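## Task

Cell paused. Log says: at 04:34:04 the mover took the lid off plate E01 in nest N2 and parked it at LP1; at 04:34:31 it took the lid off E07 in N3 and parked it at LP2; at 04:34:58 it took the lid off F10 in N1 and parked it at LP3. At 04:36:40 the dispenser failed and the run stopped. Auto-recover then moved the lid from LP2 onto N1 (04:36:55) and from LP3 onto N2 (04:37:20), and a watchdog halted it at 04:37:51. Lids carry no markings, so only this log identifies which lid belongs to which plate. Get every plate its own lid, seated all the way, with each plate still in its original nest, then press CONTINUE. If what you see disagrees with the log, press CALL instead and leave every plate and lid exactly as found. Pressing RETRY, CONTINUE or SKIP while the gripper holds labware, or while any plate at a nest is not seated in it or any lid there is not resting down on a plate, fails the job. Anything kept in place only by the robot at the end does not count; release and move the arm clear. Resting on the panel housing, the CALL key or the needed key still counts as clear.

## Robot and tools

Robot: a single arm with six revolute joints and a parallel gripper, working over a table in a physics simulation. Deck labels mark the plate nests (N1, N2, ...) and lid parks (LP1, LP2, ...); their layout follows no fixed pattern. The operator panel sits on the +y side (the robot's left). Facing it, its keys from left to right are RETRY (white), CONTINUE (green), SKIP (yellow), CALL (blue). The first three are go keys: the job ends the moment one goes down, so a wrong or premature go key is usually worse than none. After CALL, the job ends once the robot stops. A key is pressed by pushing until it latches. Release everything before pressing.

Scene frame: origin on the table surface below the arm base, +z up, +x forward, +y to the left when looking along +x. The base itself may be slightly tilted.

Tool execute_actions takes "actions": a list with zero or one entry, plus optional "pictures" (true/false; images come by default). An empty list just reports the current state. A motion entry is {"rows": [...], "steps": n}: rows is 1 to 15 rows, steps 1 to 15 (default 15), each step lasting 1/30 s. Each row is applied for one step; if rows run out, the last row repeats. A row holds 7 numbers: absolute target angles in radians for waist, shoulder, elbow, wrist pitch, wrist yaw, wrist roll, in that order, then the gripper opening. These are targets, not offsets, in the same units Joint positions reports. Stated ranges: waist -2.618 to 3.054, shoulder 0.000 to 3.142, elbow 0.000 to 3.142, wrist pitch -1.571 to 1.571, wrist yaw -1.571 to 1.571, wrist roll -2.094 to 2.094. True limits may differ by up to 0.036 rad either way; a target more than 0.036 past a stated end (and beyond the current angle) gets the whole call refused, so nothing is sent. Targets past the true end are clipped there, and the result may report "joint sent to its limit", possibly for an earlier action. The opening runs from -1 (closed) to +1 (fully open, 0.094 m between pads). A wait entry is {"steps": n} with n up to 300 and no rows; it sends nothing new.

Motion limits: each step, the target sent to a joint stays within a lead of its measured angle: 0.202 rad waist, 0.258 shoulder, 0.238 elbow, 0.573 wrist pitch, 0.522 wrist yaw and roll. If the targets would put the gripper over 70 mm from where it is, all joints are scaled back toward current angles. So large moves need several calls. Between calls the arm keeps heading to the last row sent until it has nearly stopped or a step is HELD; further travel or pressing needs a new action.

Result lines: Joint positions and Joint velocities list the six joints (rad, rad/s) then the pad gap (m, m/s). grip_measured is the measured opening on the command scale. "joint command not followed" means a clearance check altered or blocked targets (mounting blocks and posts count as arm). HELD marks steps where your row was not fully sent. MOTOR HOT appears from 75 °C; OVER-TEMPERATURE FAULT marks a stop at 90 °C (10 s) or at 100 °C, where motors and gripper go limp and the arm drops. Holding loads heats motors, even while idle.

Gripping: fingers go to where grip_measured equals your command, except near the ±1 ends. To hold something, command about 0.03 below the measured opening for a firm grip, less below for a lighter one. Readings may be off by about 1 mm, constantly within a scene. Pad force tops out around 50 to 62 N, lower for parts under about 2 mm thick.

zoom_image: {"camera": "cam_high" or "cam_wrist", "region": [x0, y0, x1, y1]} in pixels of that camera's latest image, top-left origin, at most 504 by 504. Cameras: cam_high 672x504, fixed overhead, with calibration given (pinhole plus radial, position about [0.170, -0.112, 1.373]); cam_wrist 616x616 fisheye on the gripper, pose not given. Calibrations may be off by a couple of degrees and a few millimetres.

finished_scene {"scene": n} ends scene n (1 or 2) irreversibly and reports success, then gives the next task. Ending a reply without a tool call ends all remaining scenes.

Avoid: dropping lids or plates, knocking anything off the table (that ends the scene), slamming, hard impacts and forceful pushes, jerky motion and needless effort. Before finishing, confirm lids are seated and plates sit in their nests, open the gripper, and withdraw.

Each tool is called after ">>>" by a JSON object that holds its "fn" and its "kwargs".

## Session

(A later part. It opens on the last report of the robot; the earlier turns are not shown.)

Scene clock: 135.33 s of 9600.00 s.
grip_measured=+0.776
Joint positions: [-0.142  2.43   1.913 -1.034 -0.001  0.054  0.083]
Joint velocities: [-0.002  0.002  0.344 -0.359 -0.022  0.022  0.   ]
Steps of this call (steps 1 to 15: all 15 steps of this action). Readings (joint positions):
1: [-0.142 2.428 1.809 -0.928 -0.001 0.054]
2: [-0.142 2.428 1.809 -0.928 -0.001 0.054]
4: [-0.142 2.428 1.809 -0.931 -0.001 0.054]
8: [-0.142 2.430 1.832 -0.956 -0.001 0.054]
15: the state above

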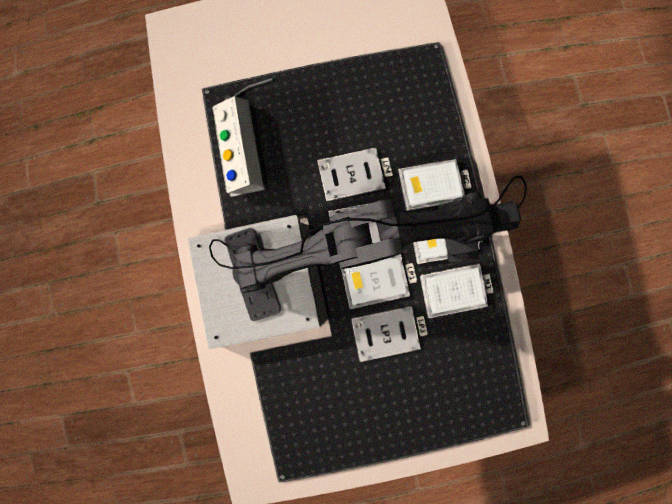

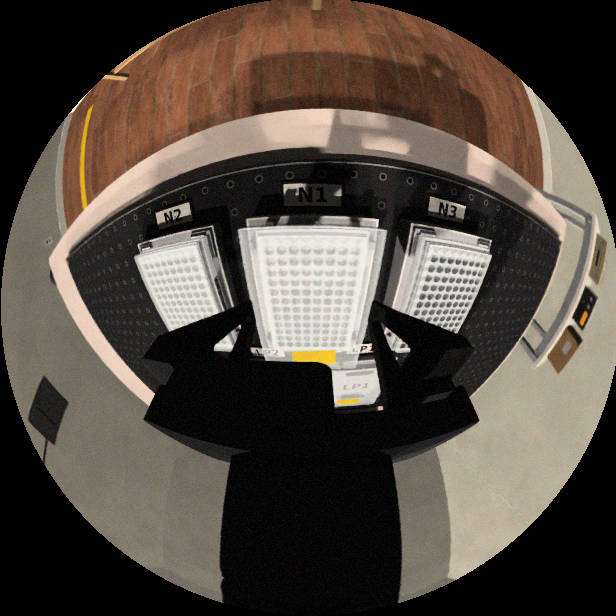

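>>> {"fn": "execute_actions", "kwargs": {"actions": [{"rows": [[-0.142,2.430,1.971,-1.117,0.004,0.054,0.75],[-0.142,2.430,1.981,-1.130,0.004,0.054,0.75],[-0.142,2.430,1.990,-1.141,0.004,0.054,0.75],[-0.142,2.430,1.997,-1.150,0.004,0.054,0.75],[-0.1428,2.4302,2.003,-1.156,0.004,0.0530,0.75],[-0.1452,2.4308,2.007,-1.159,0.004,0.0501,0.75],[-0.1491,2.4317,2.0084,-1.1595,0.004,0.0453,0.75],[-0.1544,2.4330,2.0102,-1.1598,0.004,0.0389,0.75],[-0.1610,2.4346,2.0124,-1.1602,0.004,0.0310,0.75],[-0.1687,2.4365,2.0150,-1.1608,0.004,0.0216,0.75],[-0.1774,2.4386,2.0179,-1.1613,0.004,0.0110,0.75],[-0.1872,2.4409,2.0212,-1.1620,0.004,-0.0008,0.75],[-0.1977,2.4435,2.0247,-1.1627,0.004,-0.0137,0.75],[-0.2090,2.4462,2.0285,-1.1634,0.004,-0.0274,0.75],[-0.2210,2.4491,2.0325,-1.1642,0.004,-0.0419,0.75]], "steps": 15}], "pictures": false}}

>>> {"fn": "execute_actions", "kwargs": {"actions": [{"rows": [[-0.2334,2.4521,2.0367,-1.1650,0.004,-0.0571,0.75],[-0.2463,2.4553,2.0410,-1.1659,0.004,-0.0727,0.75],[-0.2595,2.4585,2.0455,-1.1667,0.004,-0.0888,0.75],[-0.2730,2.4617,2.0500,-1.1676,0.004,-0.1051,0.75],[-0.2865,2.4650,2.0545,-1.1685,0.004,-0.1215,0.75],[-0.3000,2.4683,2.0590,-1.1694,0.004,-0.1379,0.75],[-0.3135,2.4715,2.0635,-1.1703,0.004,-0.1542,0.75],[-0.3267,2.4747,2.0680,-1.1711,0.004,-0.1703,0.75],[-0.3396,2.4779,2.0723,-1.1720,0.004,-0.1859,0.75],[-0.3520,2.4809,2.0765,-1.1728,0.004,-0.2011,0.75],[-0.3640,2.4838,2.0805,-1.1736,0.004,-0.2156,0.75],[-0.3753,2.4865,2.0843,-1.1743,0.004,-0.2293,0.75],[-0.3858,2.4891,2.0878,-1.1750,0.004,-0.2422,0.75],[-0.3956,2.4914,2.0911,-1.1757,0.004,-0.2540,0.75],[-0.4043,2.4935,2.0940,-1.1762,0.004,-0.2646,0.75]], "steps": 15}], "pictures": false}}

>>> {"fn": "execute_actions", "kwargs": {"actions": [{"rows": [[-0.4120,2.4954,2.0966,-1.1768,0.004,-0.2740,0.75],[-0.4186,2.4970,2.0988,-1.1772,0.004,-0.2819,0.75],[-0.4239,2.4983,2.1006,-1.1775,0.004,-0.2883,0.75],[-0.4278,2.4992,2.1019,-1.1778,0.004,-0.2931,0.75],[-0.4302,2.4998,2.1027,-1.1779,0.004,-0.2960,0.75],[-0.431,2.500,2.103,-1.178,0.004,-0.297,0.75]], "steps": 15}]}}

>>> {"fn": "zoom_image", "kwargs": {"camera": "cam_wrist", "region": [190, 170, 430, 370]}}

Scene clock: 155.23 s of 9600.00 s.
grip_measured=+0.776
Joint positions: [-0.181  2.433  1.998 -1.146 -0.001  0.007  0.083]
Joint velocities: [-0.339  0.085  0.12   0.007  0.066 -0.271 -0.001]
Steps of this call (steps 1 to 30: the robot went on to your last target; steps 31 to 90: nothing new was sent; then 16.40 s passed at rest; steps 91 to 105: all 15 steps of this action). Readings (joint positions):
91: [-0.142 2.430 1.937 -1.091 -0.001 0.054]
92: [-0.142 2.430 1.940 -1.096 -0.001 0.054]
94: [-0.142 2.430 1.951 -1.112 -0.001 0.054]
98: [-0.143 2.430 1.980 -1.131 -0.001 0.052]
105: the state above

Scene clock: 155.73 s of 9600.00 s.
grip_measured=+0.776
Joint positions: [-0.385  2.485  2.06  -1.159  0.001 -0.203  0.083]
Joint velocities: [-0.276  0.076  0.095  0.051  0.037 -0.418  0.   ]
Steps of this call (steps 1 to 15: all 15 steps of this action). Readings (joint positions):
1: [-0.194 2.436 2.003 -1.147 -0.001 -0.005]
2: [-0.207 2.440 2.008 -1.148 -0.001 -0.016]
4: [-0.237 2.447 2.016 -1.149 -0.001 -0.042]
8: [-0.298 2.464 2.032 -1.152 -0.000 -0.101]
15: the state above

Scene clock: 156.23 s of 9600.00 s.
grip_measured=+0.776
Joint positions: [-0.432  2.494  2.074 -1.164  0.003 -0.287  0.083]
Joint velocities: [-0.007 -0.002 -0.012 -0.081  0.022 -0.051 -0.   ]
Steps of this call (steps 1 to 15: all 15 steps of this action). Readings (joint positions):
1: [-0.395 2.487 2.063 -1.159 0.001 -0.215]
2: [-0.403 2.489 2.066 -1.160 0.001 -0.227]
4: [-0.418 2.492 2.071 -1.161 0.002 -0.248]
8: [-0.431 2.494 2.074 -1.162 0.003 -0.273]
15: the state above

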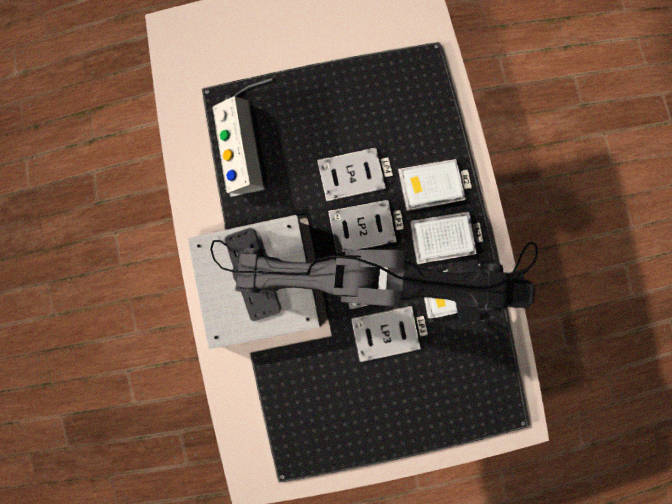

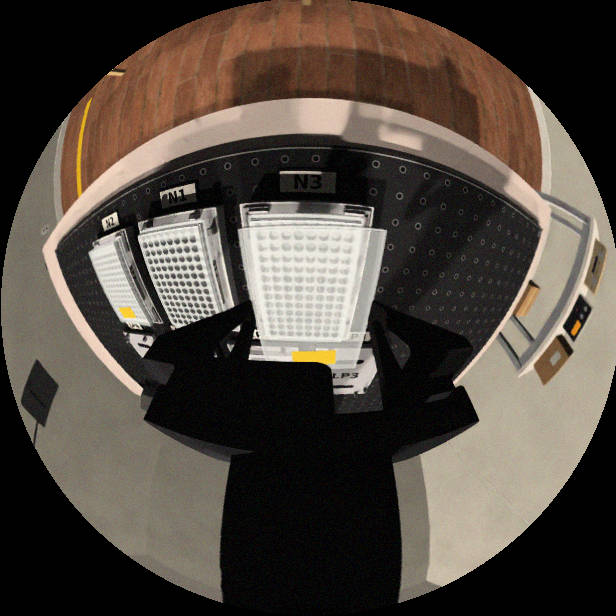

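Region (190, 170, 430, 370) of cam_wrist's 616x616 image, scaled by 2.100, with more detail than that image has.

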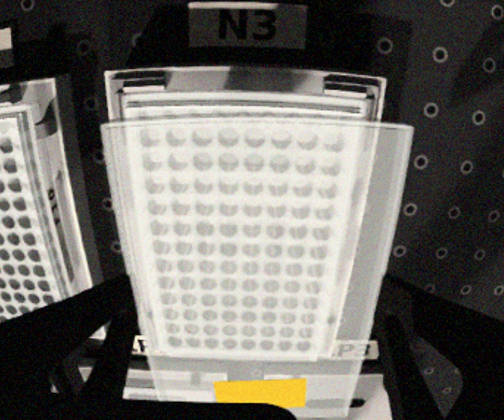

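>>> {"fn": "execute_actions", "kwargs": {"actions": [{"rows": [[-0.417,2.500,2.072,-1.150,0.004,-0.283,0.75],[-0.416,2.500,2.066,-1.140,0.004,-0.276,0.75],[-0.416,2.500,2.059,-1.131,0.004,-0.269,0.75],[-0.416,2.500,2.051,-1.121,0.004,-0.262,0.75],[-0.416,2.500,2.043,-1.111,0.004,-0.257,0.75],[-0.416,2.500,2.035,-1.101,0.004,-0.254,0.75],[-0.416,2.500,2.027,-1.091,0.004,-0.254,0.75],[-0.416,2.500,2.019,-1.081,0.004,-0.254,0.75],[-0.416,2.500,2.012,-1.072,0.004,-0.254,0.75],[-0.416,2.500,2.006,-1.065,0.004,-0.254,0.75],[-0.416,2.500,2.001,-1.059,0.004,-0.254,0.75],[-0.416,2.500,1.997,-1.054,0.004,-0.254,0.75],[-0.416,2.500,1.995,-1.052,0.004,-0.254,0.75],[-0.416,2.500,1.994,-1.051,0.004,-0.254,0.75]], "steps": 15}], "pictures": false}}

>>> {"fn": "execute_actions", "kwargs": {"actions": [{"steps": 11}]}}

>>> {"fn": "zoom_image", "kwargs": {"camera": "cam_wrist", "region": [190, 170, 430, 370]}}

Scene clock: 162.43 s of 9600.00 s.
grip_measured=+0.776
Joint positions: [-0.423  2.494  2.001 -1.088  0.003 -0.262  0.083]
Joint velocities: [ 0.012 -0.002 -0.037  0.081 -0.081 -0.022 -0.001]
Steps of this call (steps 1 to 15: the robot went on to your last target; steps 16 to 90: nothing new was sent; then 2.70 s passed at rest; steps 91 to 105: all 15 steps of this action). Readings (joint positions):
91: [-0.431 2.494 2.074 -1.165 0.003 -0.291]
92: [-0.431 2.494 2.074 -1.164 0.003 -0.289]
94: [-0.428 2.494 2.071 -1.157 0.003 -0.283]
98: [-0.423 2.494 2.043 -1.128 0.003 -0.270]
105: the state above

Scene clock: 162.80 s of 9600.00 s.
grip_measured=+0.776
Joint positions: [-0.423  2.494  2.    -1.07   0.003 -0.26   0.083]
Joint velocities: [0.007 0.007 0.002 0.051 0.007 0.037 0.   ]
Steps of this call (steps 1 to 11: the robot went on to your last target). Readings (joint positions):
1: [-0.423 2.494 2.000 -1.085 0.003 -0.262]
2: [-0.423 2.494 2.000 -1.081 0.003 -0.261]
4: [-0.423 2.494 2.000 -1.076 0.003 -0.261]
8: [-0.423 2.494 2.000 -1.071 0.003 -0.261]
11: the state above

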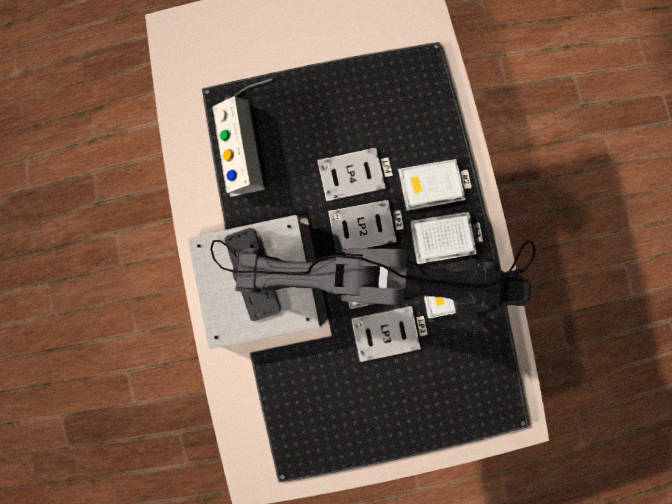

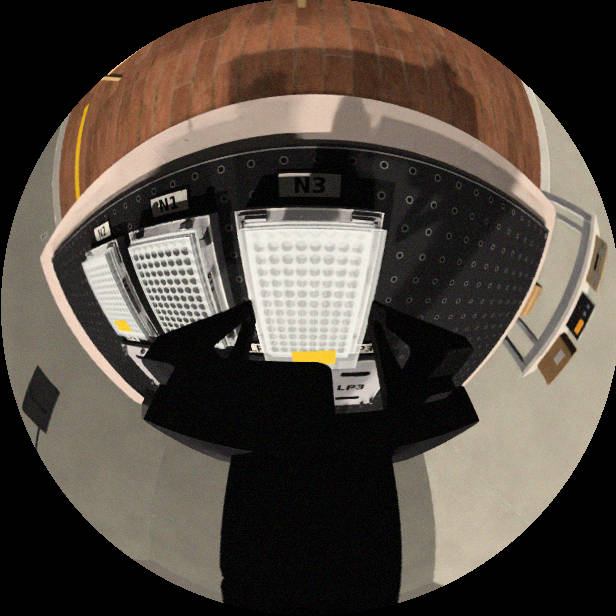

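Region (190, 170, 430, 370) of cam_wrist's 616x616 image, scaled by 2.100, with more detail than that image has.

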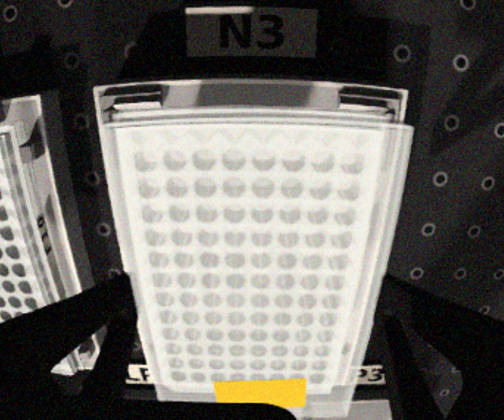

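>>> {"fn": "execute_actions", "kwargs": {"actions": [{"rows": [[-0.407,2.500,1.994,-1.051,0.004,-0.250,0.75],[-0.407,2.500,1.994,-1.051,0.004,-0.248,0.75],[-0.410,2.500,1.994,-1.051,0.004,-0.248,0.75]], "steps": 12}]}}

>>> {"fn": "zoom_image", "kwargs": {"camera": "cam_wrist", "region": [190, 170, 430, 370]}}

Scene clock: 170.73 s of 9600.00 s.
grip_measured=+0.776
Joint positions: [-0.417  2.494  2.    -1.068  0.003 -0.255  0.083]
Joint velocities: [ 0.007 -0.012 -0.007  0.051 -0.007 -0.066 -0.001]
Steps of this call (steps 1 to 30: the robot went on to your last target; steps 31 to 90: nothing new was sent; then 4.53 s passed at rest; steps 91 to 102: all 12 steps of this action). Readings (joint positions):
91: [-0.422 2.494 2.000 -1.068 0.003 -0.259]
92: [-0.421 2.494 2.000 -1.068 0.003 -0.259]
94: [-0.419 2.494 2.000 -1.068 0.003 -0.257]
98: [-0.417 2.494 2.000 -1.068 0.003 -0.256]
102: the state above

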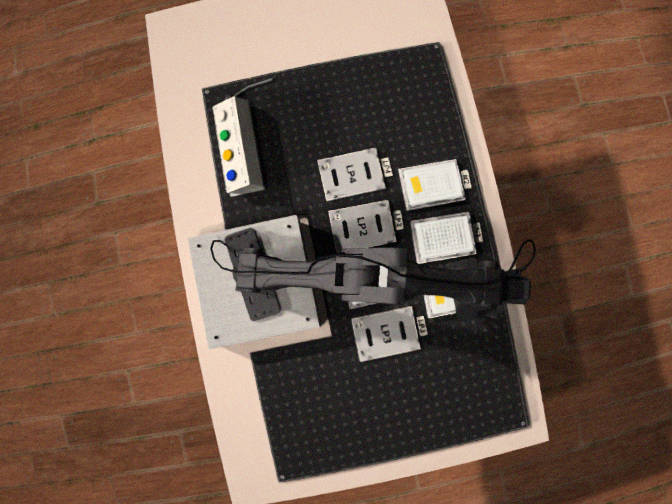

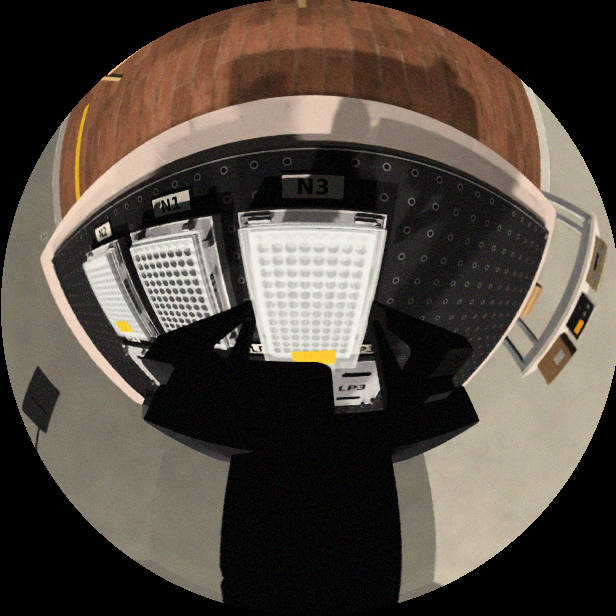

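Region (190, 170, 430, 370) of cam_wrist's 616x616 image, scaled by 2.100, with more detail than that image has.

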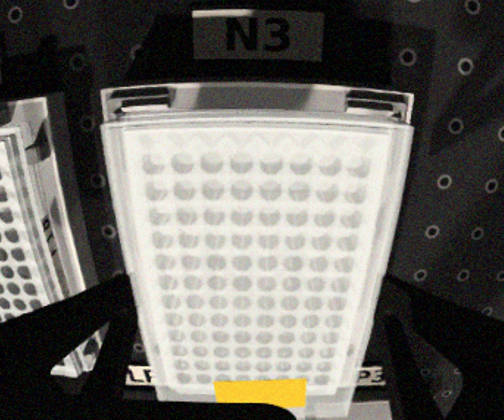

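>>> {"fn": "execute_actions", "kwargs": {"actions": [{"rows": [[-0.410,2.500,1.991,-1.050,0.004,-0.245,0.75],[-0.410,2.500,1.987,-1.047,0.004,-0.244,0.75],[-0.410,2.500,1.983,-1.043,0.004,-0.244,0.75],[-0.410,2.500,1.979,-1.038,0.004,-0.244,0.75],[-0.410,2.500,1.975,-1.034,0.004,-0.244,0.75],[-0.410,2.500,1.972,-1.030,0.004,-0.244,0.75],[-0.410,2.500,1.970,-1.027,0.004,-0.244,0.75],[-0.410,2.500,1.968,-1.0255,0.004,-0.244,0.75]], "steps": 15}], "pictures": false}}

>>> {"fn": "execute_actions", "kwargs": {"actions": [{"steps": 8}]}}

>>> {"fn": "zoom_image", "kwargs": {"camera": "cam_wrist", "region": [190, 170, 430, 370]}}

Scene clock: 175.27 s of 9600.00 s.
grip_measured=+0.776
Joint positions: [-0.417  2.494  1.975 -1.045  0.003 -0.25   0.083]
Joint velocities: [-0.002 -0.012  0.002 -0.007 -0.037  0.007  0.   ]
Steps of this call (steps 1 to 15: the robot went on to your last target; steps 16 to 90: nothing new was sent; then 1.03 s passed at rest; steps 91 to 105: all 15 steps of this action). Readings (joint positions):
91: [-0.417 2.494 2.000 -1.068 0.003 -0.254]
92: [-0.417 2.494 2.000 -1.068 0.003 -0.253]
94: [-0.417 2.494 1.997 -1.063 0.003 -0.252]
98: [-0.417 2.494 1.980 -1.053 0.003 -0.251]
105: the state above

Scene clock: 175.53 s of 9600.00 s.
grip_measured=+0.776
Joint positions: [-0.417  2.494  1.975 -1.043  0.003 -0.25   0.083]
Joint velocities: [-0.017  0.002 -0.017 -0.051 -0.037 -0.022 -0.001]
Steps of this call (steps 1 to 8: the robot went on to your last target). Readings (joint positions):
1: [-0.417 2.494 1.975 -1.044 0.003 -0.250]
2: [-0.417 2.494 1.975 -1.044 0.003 -0.250]
4: [-0.417 2.494 1.975 -1.044 0.003 -0.250]
8: the state above

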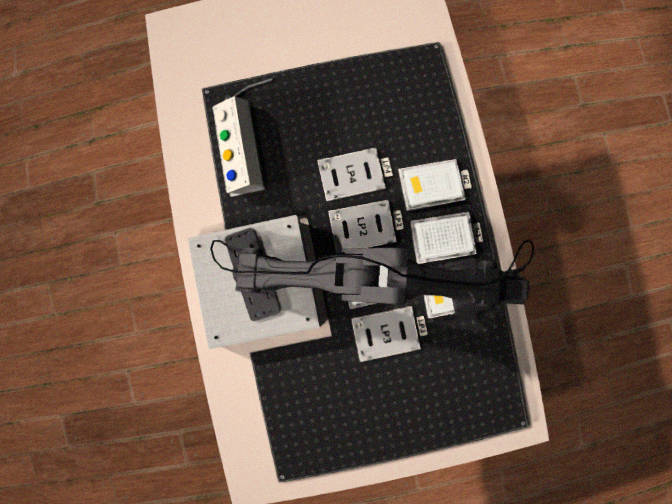

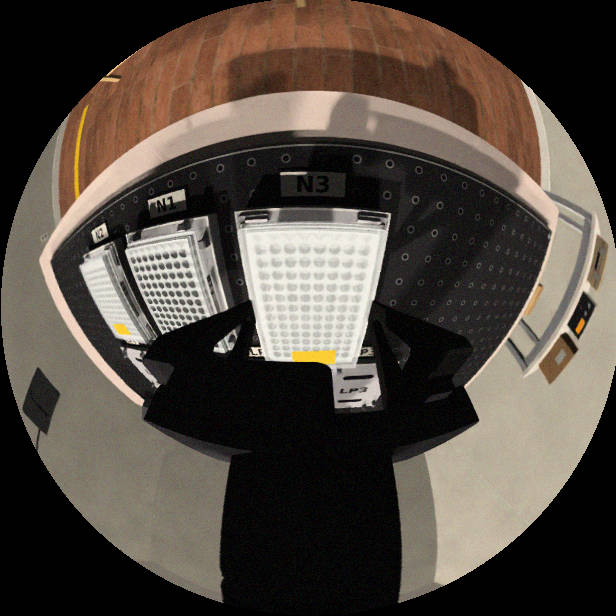

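Region (190, 170, 430, 370) of cam_wrist's 616x616 image, scaled by 2.100, with more detail than that image has.

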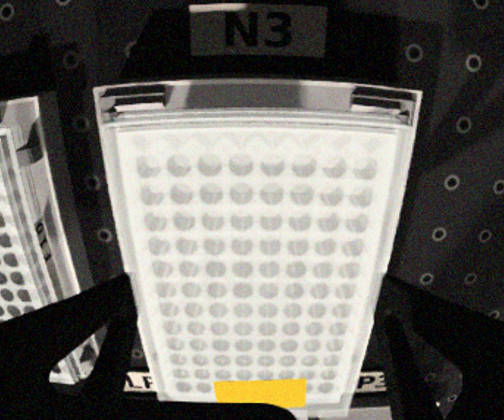

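>>> {"fn": "execute_actions", "kwargs": {"actions": [{"rows": [[-0.410,2.500,1.965,-1.023,0.004,-0.244,0.75],[-0.410,2.500,1.962,-1.020,0.004,-0.244,0.75],[-0.410,2.500,1.959,-1.016,0.004,-0.244,0.75],[-0.410,2.500,1.956,-1.013,0.004,-0.244,0.75],[-0.410,2.500,1.953,-1.010,0.004,-0.244,0.75],[-0.410,2.500,1.951,-1.008,0.004,-0.244,0.75],[-0.410,2.500,1.950,-1.007,0.004,-0.244,0.75]], "steps": 15}], "pictures": false}}

>>> {"fn": "execute_actions", "kwargs": {"actions": [{"steps": 6}]}}

>>> {"fn": "zoom_image", "kwargs": {"camera": "cam_wrist", "region": [190, 170, 430, 370]}}

Scene clock: 180.67 s of 9600.00 s.
grip_measured=+0.776
Joint positions: [-0.417  2.494  1.962 -1.027  0.003 -0.25   0.083]
Joint velocities: [-0.017 -0.007  0.007  0.022  0.007 -0.066  0.001]
Steps of this call (steps 1 to 15: the robot went on to your last target; steps 16 to 90: nothing new was sent; then 1.63 s passed at rest; steps 91 to 105: all 15 steps of this action). Readings (joint positions):
91: [-0.417 2.494 1.975 -1.043 0.003 -0.250]
92: [-0.417 2.494 1.975 -1.042 0.003 -0.250]
94: [-0.417 2.494 1.973 -1.038 0.003 -0.250]
98: [-0.417 2.494 1.962 -1.030 0.003 -0.250]
105: the state above

Scene clock: 180.87 s of 9600.00 s.
grip_measured=+0.776
Joint positions: [-0.417  2.494  1.962 -1.027  0.003 -0.25   0.083]
Joint velocities: [ 0.002  0.012  0.007  0.037 -0.022 -0.095 -0.001]
Steps of this call (steps 1 to 6: the robot went on to your last target). Readings (joint positions):
1: [-0.417 2.494 1.962 -1.027 0.003 -0.250]
2: [-0.417 2.494 1.962 -1.027 0.003 -0.250]
4: [-0.417 2.494 1.962 -1.027 0.003 -0.250]
6: the state above

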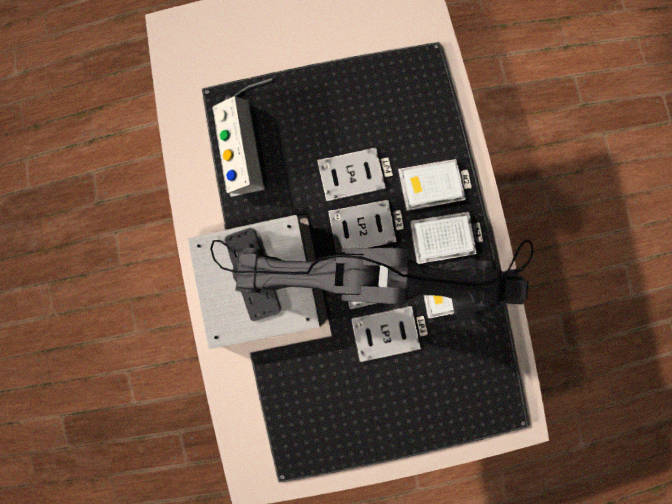

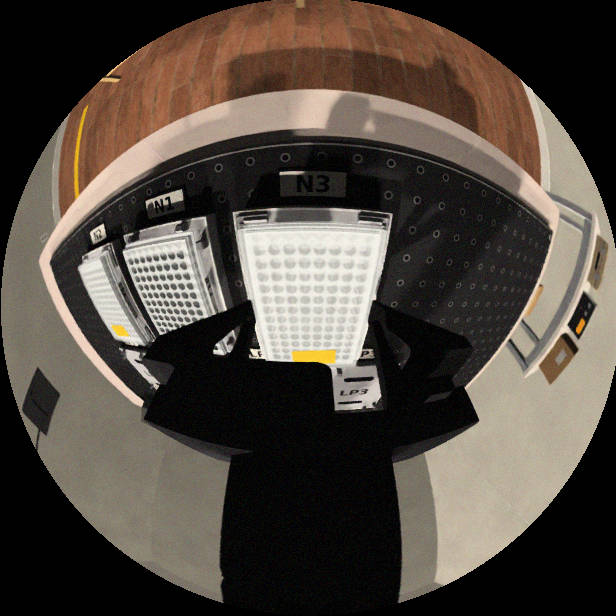

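Region (190, 170, 430, 370) of cam_wrist's 616x616 image, scaled by 2.100, with more detail than that image has.

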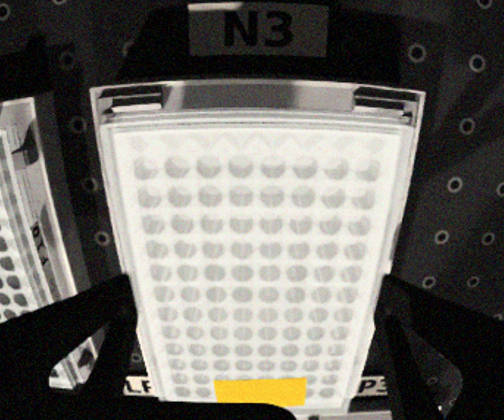

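>>> {"fn": "execute_actions", "kwargs": {"actions": [{"rows": [[-0.417,2.500,1.962,-1.027,0.004,-0.250,0.80],[-0.417,2.500,1.962,-1.027,0.004,-0.250,0.85],[-0.417,2.500,1.962,-1.027,0.004,-0.250,0.90],[-0.417,2.500,1.962,-1.027,0.004,-0.250,0.95],[-0.417,2.500,1.962,-1.027,0.004,-0.250,1],[-0.417,2.500,1.962,-1.027,0.004,-0.250,1],[-0.417,2.500,1.978,-1.038,0.004,-0.250,1],[-0.417,2.500,1.990,-1.046,0.004,-0.250,1],[-0.417,2.500,1.997,-1.054,0.004,-0.250,1],[-0.417,2.500,2.005,-1.064,0.004,-0.250,1],[-0.417,2.500,2.014,-1.075,0.004,-0.250,1],[-0.417,2.500,2.024,-1.087,0.004,-0.250,1],[-0.417,2.500,2.034,-1.099,0.004,-0.250,1],[-0.417,2.500,2.044,-1.111,0.004,-0.250,1],[-0.417,2.500,2.053,-1.121,0.004,-0.250,1]], "steps": 15}], "pictures": false}}

>>> {"fn": "execute_actions", "kwargs": {"actions": [{"rows": [[-0.4160,2.500,2.061,-1.130,0.004,-0.2490,1],[-0.4130,2.500,2.068,-1.137,0.004,-0.2460,1],[-0.4081,2.500,2.073,-1.141,0.004,-0.2411,1],[-0.4015,2.500,2.076,-1.143,0.004,-0.2344,1],[-0.3932,2.500,2.077,-1.144,0.004,-0.2261,1],[-0.3834,2.500,2.077,-1.144,0.004,-0.2162,1],[-0.3721,2.500,2.077,-1.144,0.004,-0.2048,1],[-0.3595,2.500,2.077,-1.144,0.004,-0.1921,1],[-0.3456,2.500,2.077,-1.144,0.004,-0.1781,1],[-0.3306,2.500,2.077,-1.144,0.004,-0.1630,1],[-0.3145,2.500,2.077,-1.144,0.004,-0.1468,1],[-0.2976,2.500,2.077,-1.144,0.004,-0.1297,1],[-0.2797,2.500,2.077,-1.144,0.004,-0.1117,1],[-0.2612,2.500,2.077,-1.144,0.004,-0.0931,1],[-0.2420,2.500,2.077,-1.144,0.004,-0.0738,1]], "steps": 15}], "pictures": false}}

>>> {"fn": "execute_actions", "kwargs": {"actions": [{"rows": [[-0.2223,2.500,2.077,-1.144,0.004,-0.0539,1],[-0.2022,2.500,2.077,-1.144,0.004,-0.0337,1],[-0.1818,2.500,2.077,-1.144,0.004,-0.0131,1],[-0.1612,2.500,2.077,-1.144,0.004,0.0076,1],[-0.1405,2.500,2.077,-1.144,0.004,0.0285,1],[-0.1198,2.500,2.077,-1.144,0.004,0.0494,1],[-0.0992,2.500,2.077,-1.144,0.004,0.0701,1],[-0.0788,2.500,2.077,-1.144,0.004,0.0907,1],[-0.0587,2.500,2.077,-1.144,0.004,0.1109,1],[-0.0390,2.500,2.077,-1.144,0.004,0.1308,1],[-0.0198,2.500,2.077,-1.144,0.004,0.1501,1],[-0.0013,2.500,2.077,-1.144,0.004,0.1687,1],[0.0166,2.500,2.077,-1.144,0.004,0.1867,1],[0.0335,2.500,2.077,-1.144,0.004,0.2038,1],[0.0496,2.500,2.077,-1.144,0.004,0.2200,1]], "steps": 15}], "pictures": false}}

>>> {"fn": "execute_actions", "kwargs": {"actions": [{"rows": [[0.0646,2.500,2.077,-1.144,0.004,0.2351,1],[0.0785,2.500,2.077,-1.144,0.004,0.2491,1],[0.0911,2.500,2.077,-1.144,0.004,0.2618,1],[0.1024,2.500,2.077,-1.144,0.004,0.2732,1],[0.1122,2.500,2.077,-1.144,0.004,0.2831,1],[0.1205,2.500,2.077,-1.144,0.004,0.2914,1],[0.1271,2.500,2.077,-1.144,0.004,0.2981,1],[0.1320,2.500,2.077,-1.144,0.004,0.3030,1],[0.1350,2.500,2.077,-1.144,0.004,0.3060,1],[0.136,2.500,2.077,-1.144,0.004,0.307,1]], "steps": 15}], "pictures": false}}

>>> {"fn": "execute_actions", "kwargs": {"actions": [{"steps": 8}]}}

>>> {"fn": "zoom_image", "kwargs": {"camera": "cam_wrist", "region": [190, 170, 430, 370]}}

Scene clock: 209.37 s of 9600.00 s.
grip_measured=+1.000
Joint positions: [-0.417  2.499  2.007 -1.073  0.003 -0.25   0.094]
Joint velocities: [-0.007  0.002  0.291 -0.256  0.081 -0.007  0.   ]
Steps of this call (steps 1 to 15: the robot went on to your last target; steps 16 to 90: nothing new was sent; then 25.00 s passed at rest; steps 91 to 105: all 15 steps of this action). Readings (joint positions):
91: [-0.417 2.494 1.962 -1.027 0.003 -0.250]
92: [-0.417 2.494 1.962 -1.027 0.003 -0.250]
94: [-0.417 2.494 1.962 -1.027 0.003 -0.250]
98: [-0.417 2.494 1.962 -1.028 0.003 -0.250]
105: the state above

Scene clock: 209.87 s of 9600.00 s.
grip_measured=+1.000
Joint positions: [-0.289  2.499  2.052 -1.127  0.006 -0.144  0.094]
Joint velocities: [ 0.593  0.007  0.022 -0.037 -0.007  0.388  0.   ]
Steps of this call (steps 1 to 15: all 15 steps of this action). Readings (joint positions):
1: [-0.417 2.499 2.017 -1.082 0.003 -0.250]
2: [-0.417 2.499 2.027 -1.090 0.003 -0.250]
4: [-0.416 2.499 2.043 -1.102 0.003 -0.248]
8: [-0.400 2.499 2.052 -1.116 0.005 -0.228]
15: the state above

Scene clock: 210.37 s of 9600.00 s.
grip_measured=+1.000
Joint positions: [ 0.018  2.499  2.052 -1.128  0.006  0.137  0.094]
Joint velocities: [ 0.476 -0.007 -0.017 -0.051 -0.051  0.52   0.   ]
Steps of this call (steps 1 to 15: all 15 steps of this action). Readings (joint positions):
1: [-0.268 2.499 2.052 -1.127 0.006 -0.128]
2: [-0.247 2.499 2.052 -1.127 0.006 -0.111]
4: [-0.203 2.499 2.052 -1.127 0.006 -0.075]
8: [-0.118 2.499 2.052 -1.127 0.006 0.002]
15: the state above

Scene clock: 210.87 s of 9600.00 s.
grip_measured=+1.000
Joint positions: [ 0.139  2.499  2.052 -1.131  0.004  0.29   0.094]
Joint velocities: [-0.002 -0.007  0.002 -0.066 -0.007  0.066  0.   ]
Steps of this call (steps 1 to 15: all 15 steps of this action). Readings (joint positions):
1: [0.035 2.499 2.052 -1.128 0.006 0.155]
2: [0.052 2.499 2.052 -1.128 0.006 0.172]
4: [0.081 2.499 2.052 -1.129 0.005 0.203]
8: [0.125 2.499 2.052 -1.130 0.005 0.253]
15: the state above

Scene clock: 211.13 s of 9600.00 s.
grip_measured=+1.000
Joint positions: [ 0.139  2.499  2.052 -1.131  0.004  0.299  0.094]
Joint velocities: [-0.007 -0.002  0.002  0.037 -0.007  0.037  0.   ]
Steps of this call (steps 1 to 8: the robot went on to your last target). Readings (joint positions):
1: [0.139 2.499 2.052 -1.131 0.004 0.293]
2: [0.139 2.499 2.052 -1.131 0.004 0.294]
4: [0.139 2.499 2.052 -1.131 0.004 0.296]
8: the state above

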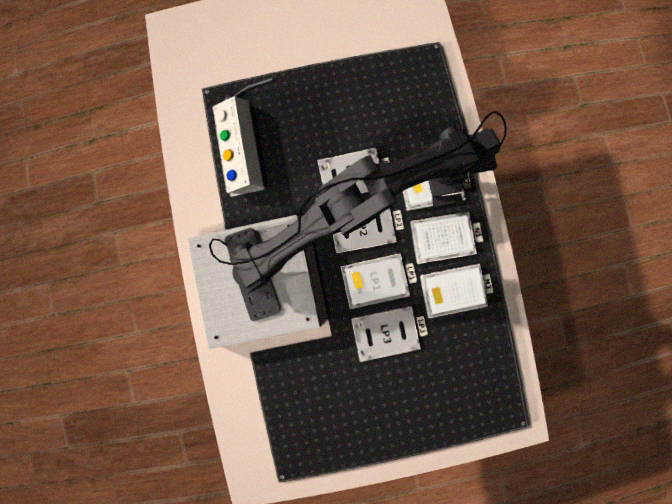

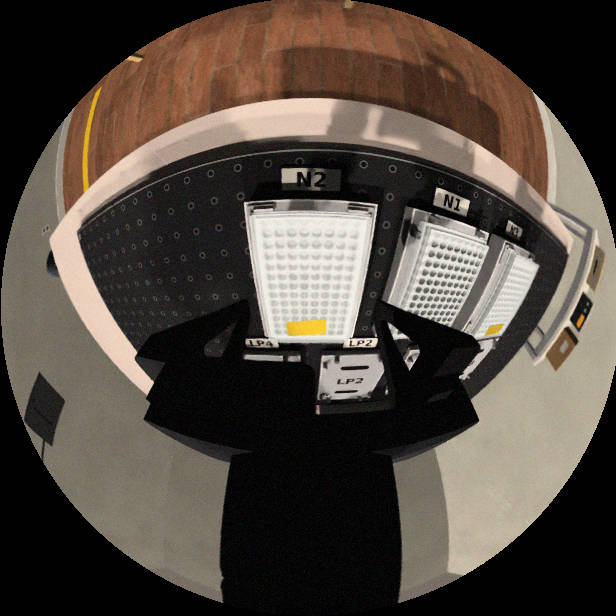

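Region (190, 170, 430, 370) of cam_wrist's 616x616 image, scaled by 2.100, with more detail than that image has.

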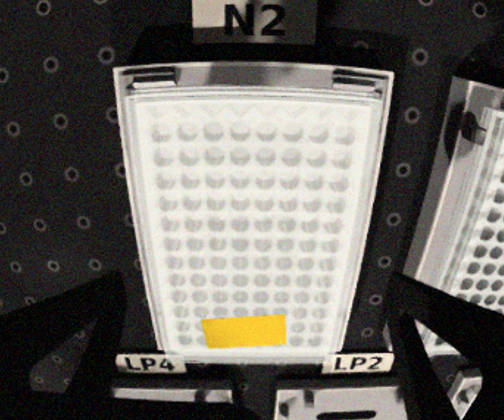

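>>> {"fn": "execute_actions", "kwargs": {"actions": [{"rows": [[0.154,2.500,2.050,-1.118,0.004,0.312,1],[0.154,2.500,2.044,-1.108,0.004,0.318,1],[0.150,2.500,2.037,-1.098,0.004,0.324,1],[0.150,2.500,2.029,-1.087,0.004,0.329,1],[0.150,2.500,2.020,-1.076,0.004,0.332,1],[0.150,2.500,2.011,-1.065,0.004,0.334,1],[0.150,2.500,2.002,-1.054,0.004,0.334,1],[0.150,2.500,1.993,-1.043,0.004,0.334,1],[0.150,2.500,1.985,-1.033,0.004,0.334,1],[0.150,2.500,1.978,-1.025,0.004,0.334,1],[0.150,2.500,1.972,-1.018,0.004,0.334,1],[0.150,2.500,1.967,-1.012,0.004,0.334,1],[0.150,2.500,1.963,-1.008,0.004,0.334,1],[0.150,2.500,1.961,-1.006,0.004,0.334,1]], "steps": 15}], "pictures": false}}

>>> {"fn": "execute_actions", "kwargs": {"actions": [{"steps": 12}]}}

>>> {"fn": "zoom_image", "kwargs": {"camera": "cam_wrist", "region": [190, 170, 430, 370]}}

Scene clock: 218.27 s of 9600.00 s.
grip_measured=+1.000
Joint positions: [ 0.143  2.499  1.97  -1.046  0.004  0.326  0.094]
Joint velocities: [ 0.007  0.002 -0.071  0.168  0.007  0.007  0.   ]
Steps of this call (steps 1 to 30: the robot went on to your last target; steps 31 to 90: nothing new was sent; then 3.63 s passed at rest; steps 91 to 105: all 15 steps of this action). Readings (joint positions):
91: [0.140 2.499 2.052 -1.131 0.004 0.301]
92: [0.141 2.499 2.052 -1.131 0.004 0.303]
94: [0.142 2.499 2.050 -1.124 0.004 0.309]
98: [0.143 2.499 2.020 -1.092 0.004 0.320]
105: the state above

Scene clock: 218.67 s of 9600.00 s.
grip_measured=+1.000
Joint positions: [ 0.143  2.499  1.968 -1.025  0.004  0.328  0.094]
Joint velocities: [-0.002  0.012 -0.012 -0.007 -0.066 -0.022  0.   ]
Steps of this call (steps 1 to 12: the robot went on to your last target). Readings (joint positions):
1: [0.143 2.499 1.968 -1.043 0.004 0.326]
2: [0.143 2.499 1.968 -1.039 0.004 0.327]
4: [0.143 2.499 1.968 -1.033 0.004 0.327]
8: [0.143 2.499 1.968 -1.027 0.004 0.327]
12: the state above

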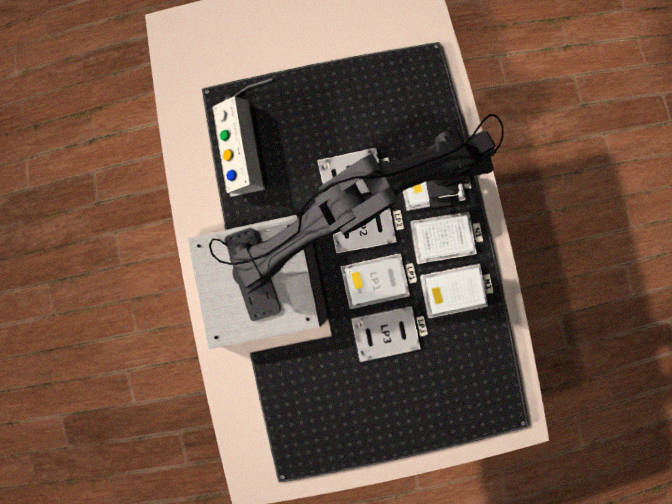

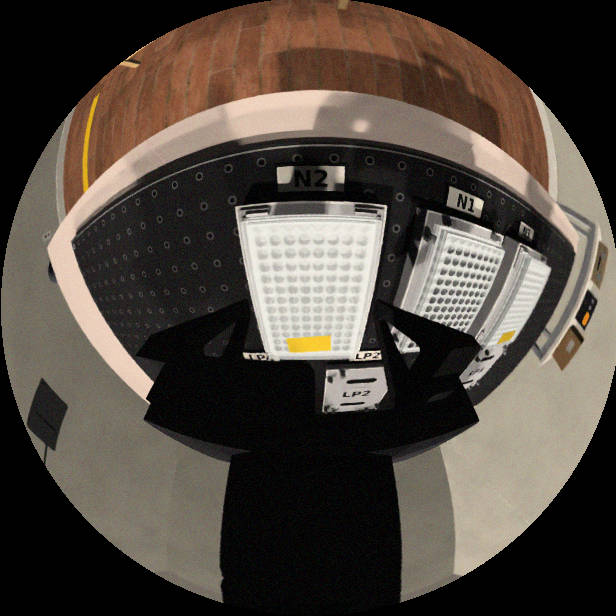

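Region (190, 170, 430, 370) of cam_wrist's 616x616 image, scaled by 2.100, with more detail than that image has.

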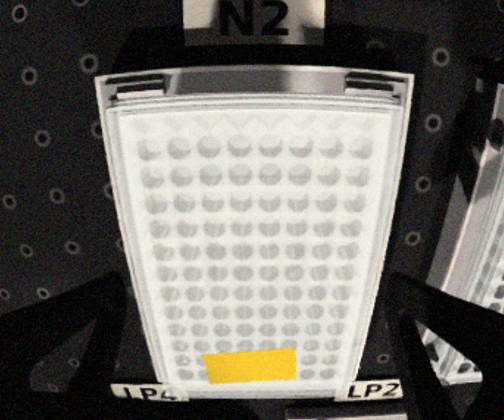

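>>> {"fn": "execute_actions", "kwargs": {"actions": [{"rows": [[0.158,2.526,1.964,-1.003,0.004,0.334,1],[0.158,2.526,1.964,-0.999,0.004,0.334,1],[0.152,2.518,1.964,-0.995,0.004,0.334,1],[0.152,2.518,1.964,-0.991,0.004,0.334,1],[0.152,2.518,1.964,-0.988,0.004,0.334,1],[0.152,2.518,1.964,-0.986,0.004,0.334,1]], "steps": 15}], "pictures": false}}

>>> {"fn": "execute_actions", "kwargs": {"actions": [{"steps": 6}]}}

>>> {"fn": "zoom_image", "kwargs": {"camera": "cam_wrist", "region": [190, 170, 430, 370]}}

Scene clock: 228.23 s of 9600.00 s.
grip_measured=+1.000
Joint positions: [ 0.145  2.516  1.968 -1.005  0.004  0.328  0.094]
Joint velocities: [ 0.002  0.007 -0.017 -0.022 -0.022  0.037  0.   ]
Steps of this call (steps 1 to 30: the robot went on to your last target; steps 31 to 90: nothing new was sent; then 6.07 s passed at rest; steps 91 to 105: all 15 steps of this action). Readings (joint positions):
91: [0.143 2.501 1.968 -1.023 0.004 0.328]
92: [0.144 2.503 1.968 -1.021 0.004 0.328]
94: [0.145 2.508 1.968 -1.017 0.004 0.328]
98: [0.145 2.516 1.968 -1.010 0.004 0.328]
105: the state above

Scene clock: 228.43 s of 9600.00 s.
grip_measured=+1.000
Joint positions: [ 0.145  2.516  1.968 -1.004  0.004  0.328  0.094]
Joint velocities: [-0.007 -0.007  0.007 -0.037 -0.037 -0.007  0.   ]
Steps of this call (steps 1 to 6: the robot went on to your last target). Readings (joint positions):
1: [0.145 2.516 1.968 -1.004 0.004 0.328]
2: [0.145 2.516 1.968 -1.004 0.004 0.328]
4: [0.145 2.516 1.968 -1.004 0.004 0.328]
6: the state above

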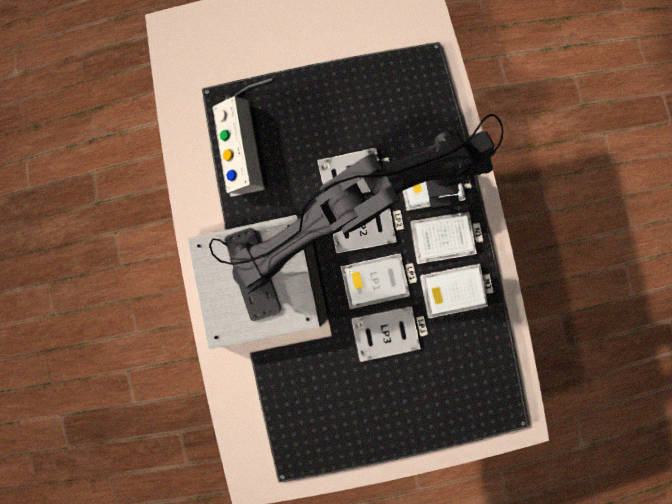

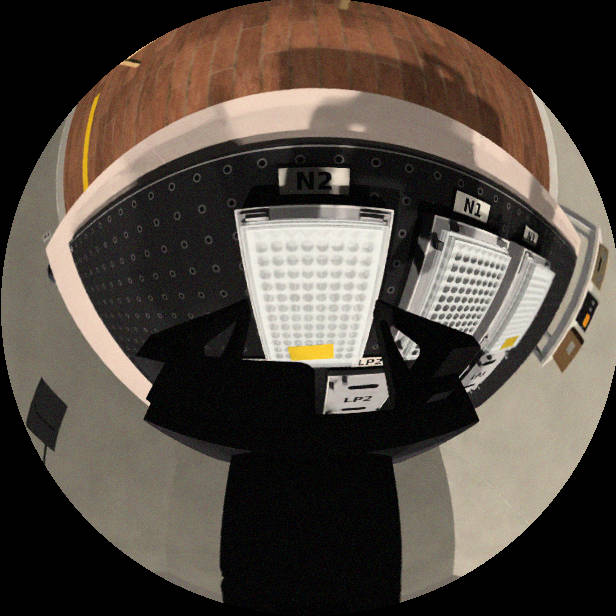

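Region (190, 170, 430, 370) of cam_wrist's 616x616 image, scaled by 2.100, with more detail than that image has.

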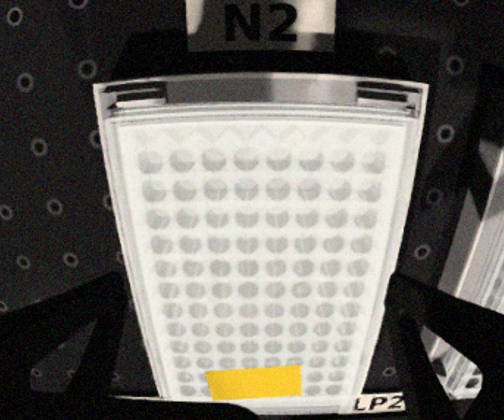

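>>> {"fn": "execute_actions", "kwargs": {"actions": [{"rows": [[0.130,2.518,1.964,-0.983,0.004,0.330,1],[0.130,2.518,1.964,-0.980,0.004,0.326,1],[0.1335,2.518,1.964,-0.978,0.004,0.322,1]], "steps": 15}]}}

>>> {"fn": "zoom_image", "kwargs": {"camera": "cam_wrist", "region": [190, 170, 430, 370]}}

Scene clock: 231.67 s of 9600.00 s.
grip_measured=+1.000
Joint positions: [ 0.141  2.516  1.968 -0.996  0.004  0.328  0.094]
Joint velocities: [-0.002  0.002  0.002  0.007  0.051 -0.022  0.   ]
Steps of this call (steps 1 to 15: the robot went on to your last target; steps 16 to 82: nothing new was sent; steps 83 to 97: all 15 steps of this action). Readings (joint positions):
83: [0.145 2.516 1.968 -1.003 0.004 0.328]
84: [0.144 2.516 1.968 -1.002 0.004 0.328]
86: [0.142 2.516 1.968 -1.000 0.004 0.328]
90: [0.141 2.516 1.968 -0.997 0.004 0.328]
97: the state above

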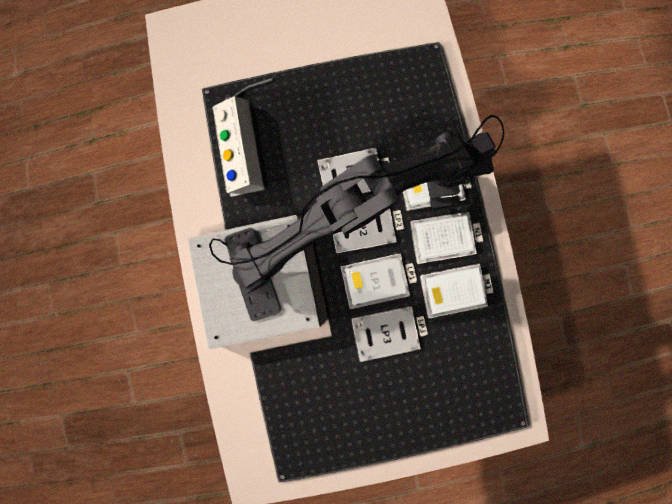

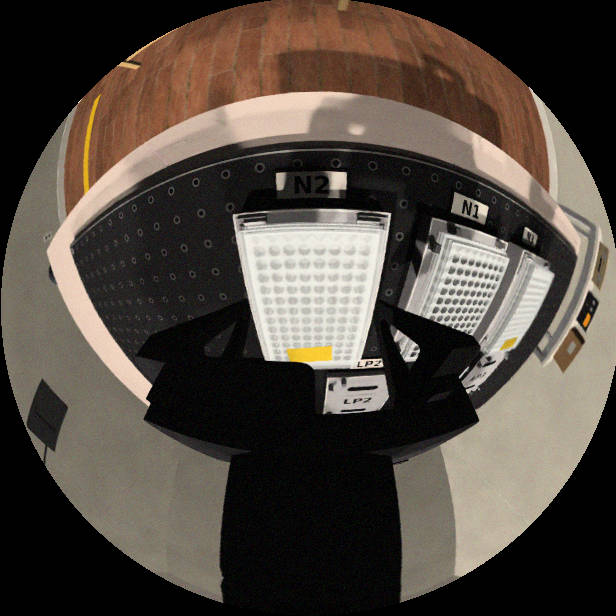

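Region (190, 170, 430, 370) of cam_wrist's 616x616 image, scaled by 2.100, with more detail than that image has.

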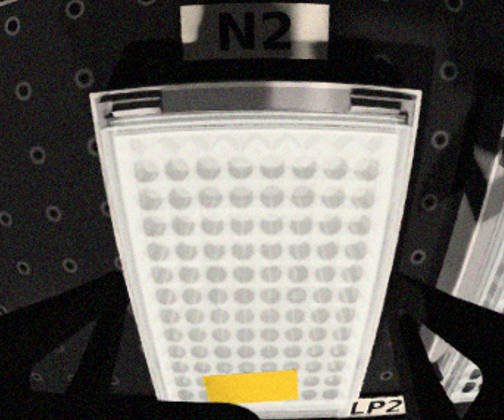

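>>> {"fn": "execute_actions", "kwargs": {"actions": [{"rows": [[0.1335,2.518,1.959,-0.977,0.004,0.316,1],[0.1335,2.518,1.956,-0.976,0.004,0.312,1],[0.1335,2.518,1.955,-0.975,0.004,0.311,1],[0.1335,2.518,1.955,-0.975,0.004,0.311,1],[0.1335,2.518,1.955,-0.975,0.004,0.311,1],[0.1335,2.518,1.955,-0.975,0.004,0.311,1],[0.1335,2.518,1.955,-0.975,0.004,0.311,1],[0.1335,2.518,1.955,-0.975,0.004,0.311,1],[0.1335,2.518,1.955,-0.975,0.004,0.311,1],[0.1335,2.518,1.955,-0.975,0.004,0.311,1],[0.1335,2.518,1.955,-0.975,0.004,0.311,0.95],[0.1335,2.518,1.955,-0.975,0.004,0.311,0.90],[0.1335,2.518,1.955,-0.975,0.004,0.311,0.86],[0.1335,2.518,1.955,-0.975,0.004,0.311,0.83],[0.1335,2.518,1.955,-0.975,0.004,0.311,0.81]], "steps": 15}], "pictures": false}}

>>> {"fn": "execute_actions", "kwargs": {"actions": [{"rows": [[0.1335,2.518,1.955,-0.975,0.004,0.311,0.79],[0.1335,2.518,1.955,-0.975,0.004,0.311,0.77],[0.1335,2.518,1.955,-0.975,0.004,0.311,0.75]], "steps": 9}]}}

>>> {"fn": "zoom_image", "kwargs": {"camera": "cam_wrist", "region": [190, 170, 430, 370]}}

Scene clock: 237.03 s of 9600.00 s.
grip_measured=+0.822
Joint positions: [ 0.141  2.516  1.968 -0.993  0.004  0.318  0.086]
Joint velocities: [-0.012 -0.007 -0.002 -0.051  0.022 -0.037 -0.02 ]
Steps of this call (steps 1 to 15: the robot went on to your last target; steps 16 to 90: nothing new was sent; then 1.87 s passed at rest; steps 91 to 105: all 15 steps of this action). Readings (joint positions):
91: [0.141 2.516 1.968 -0.996 0.004 0.327]
92: [0.141 2.516 1.968 -0.995 0.004 0.325]
94: [0.141 2.516 1.968 -0.994 0.004 0.322]
98: [0.141 2.516 1.968 -0.993 0.004 0.319]
105: the state above

Scene clock: 237.33 s of 9600.00 s.
grip_measured=+0.776
Joint positions: [ 0.141  2.516  1.968 -0.993  0.004  0.317  0.083]
Joint velocities: [ 0.007 -0.012  0.017 -0.037  0.037 -0.081  0.   ]
Steps of this call (steps 1 to 9: all 9 steps of this action). Readings (joint positions):
1: [0.141 2.516 1.968 -0.993 0.004 0.317]
2: [0.141 2.516 1.968 -0.993 0.004 0.317]
4: [0.141 2.516 1.968 -0.993 0.004 0.317]
8: [0.141 2.516 1.968 -0.993 0.004 0.317]
9: the state above

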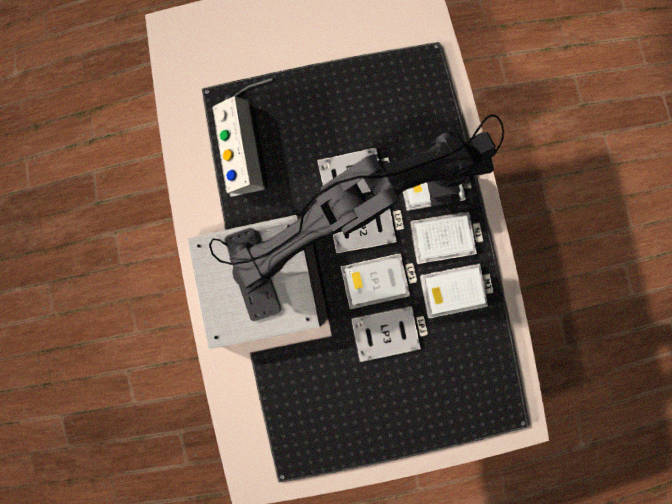

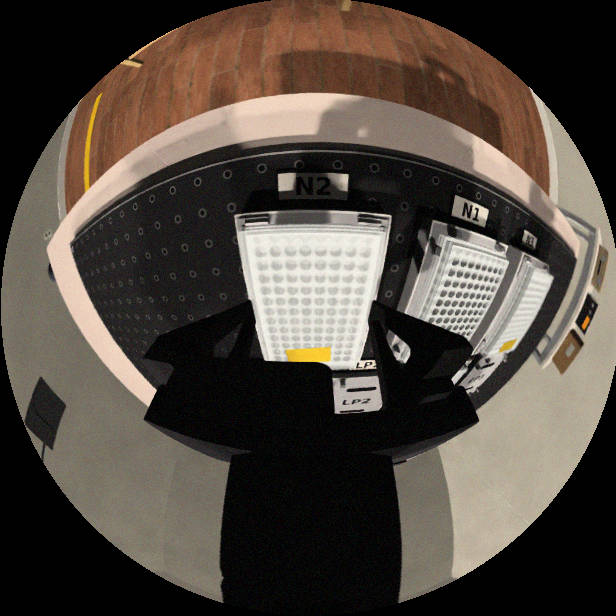

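Region (190, 170, 430, 370) of cam_wrist's 616x616 image, scaled by 2.100, with more detail than that image has.

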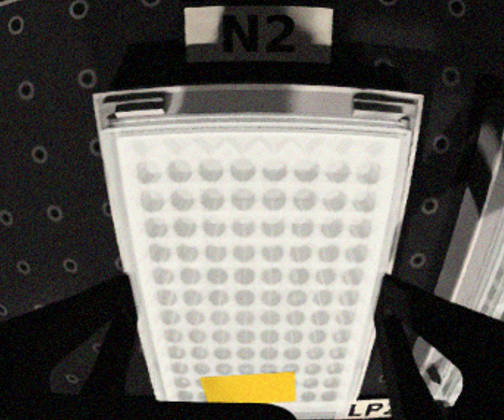

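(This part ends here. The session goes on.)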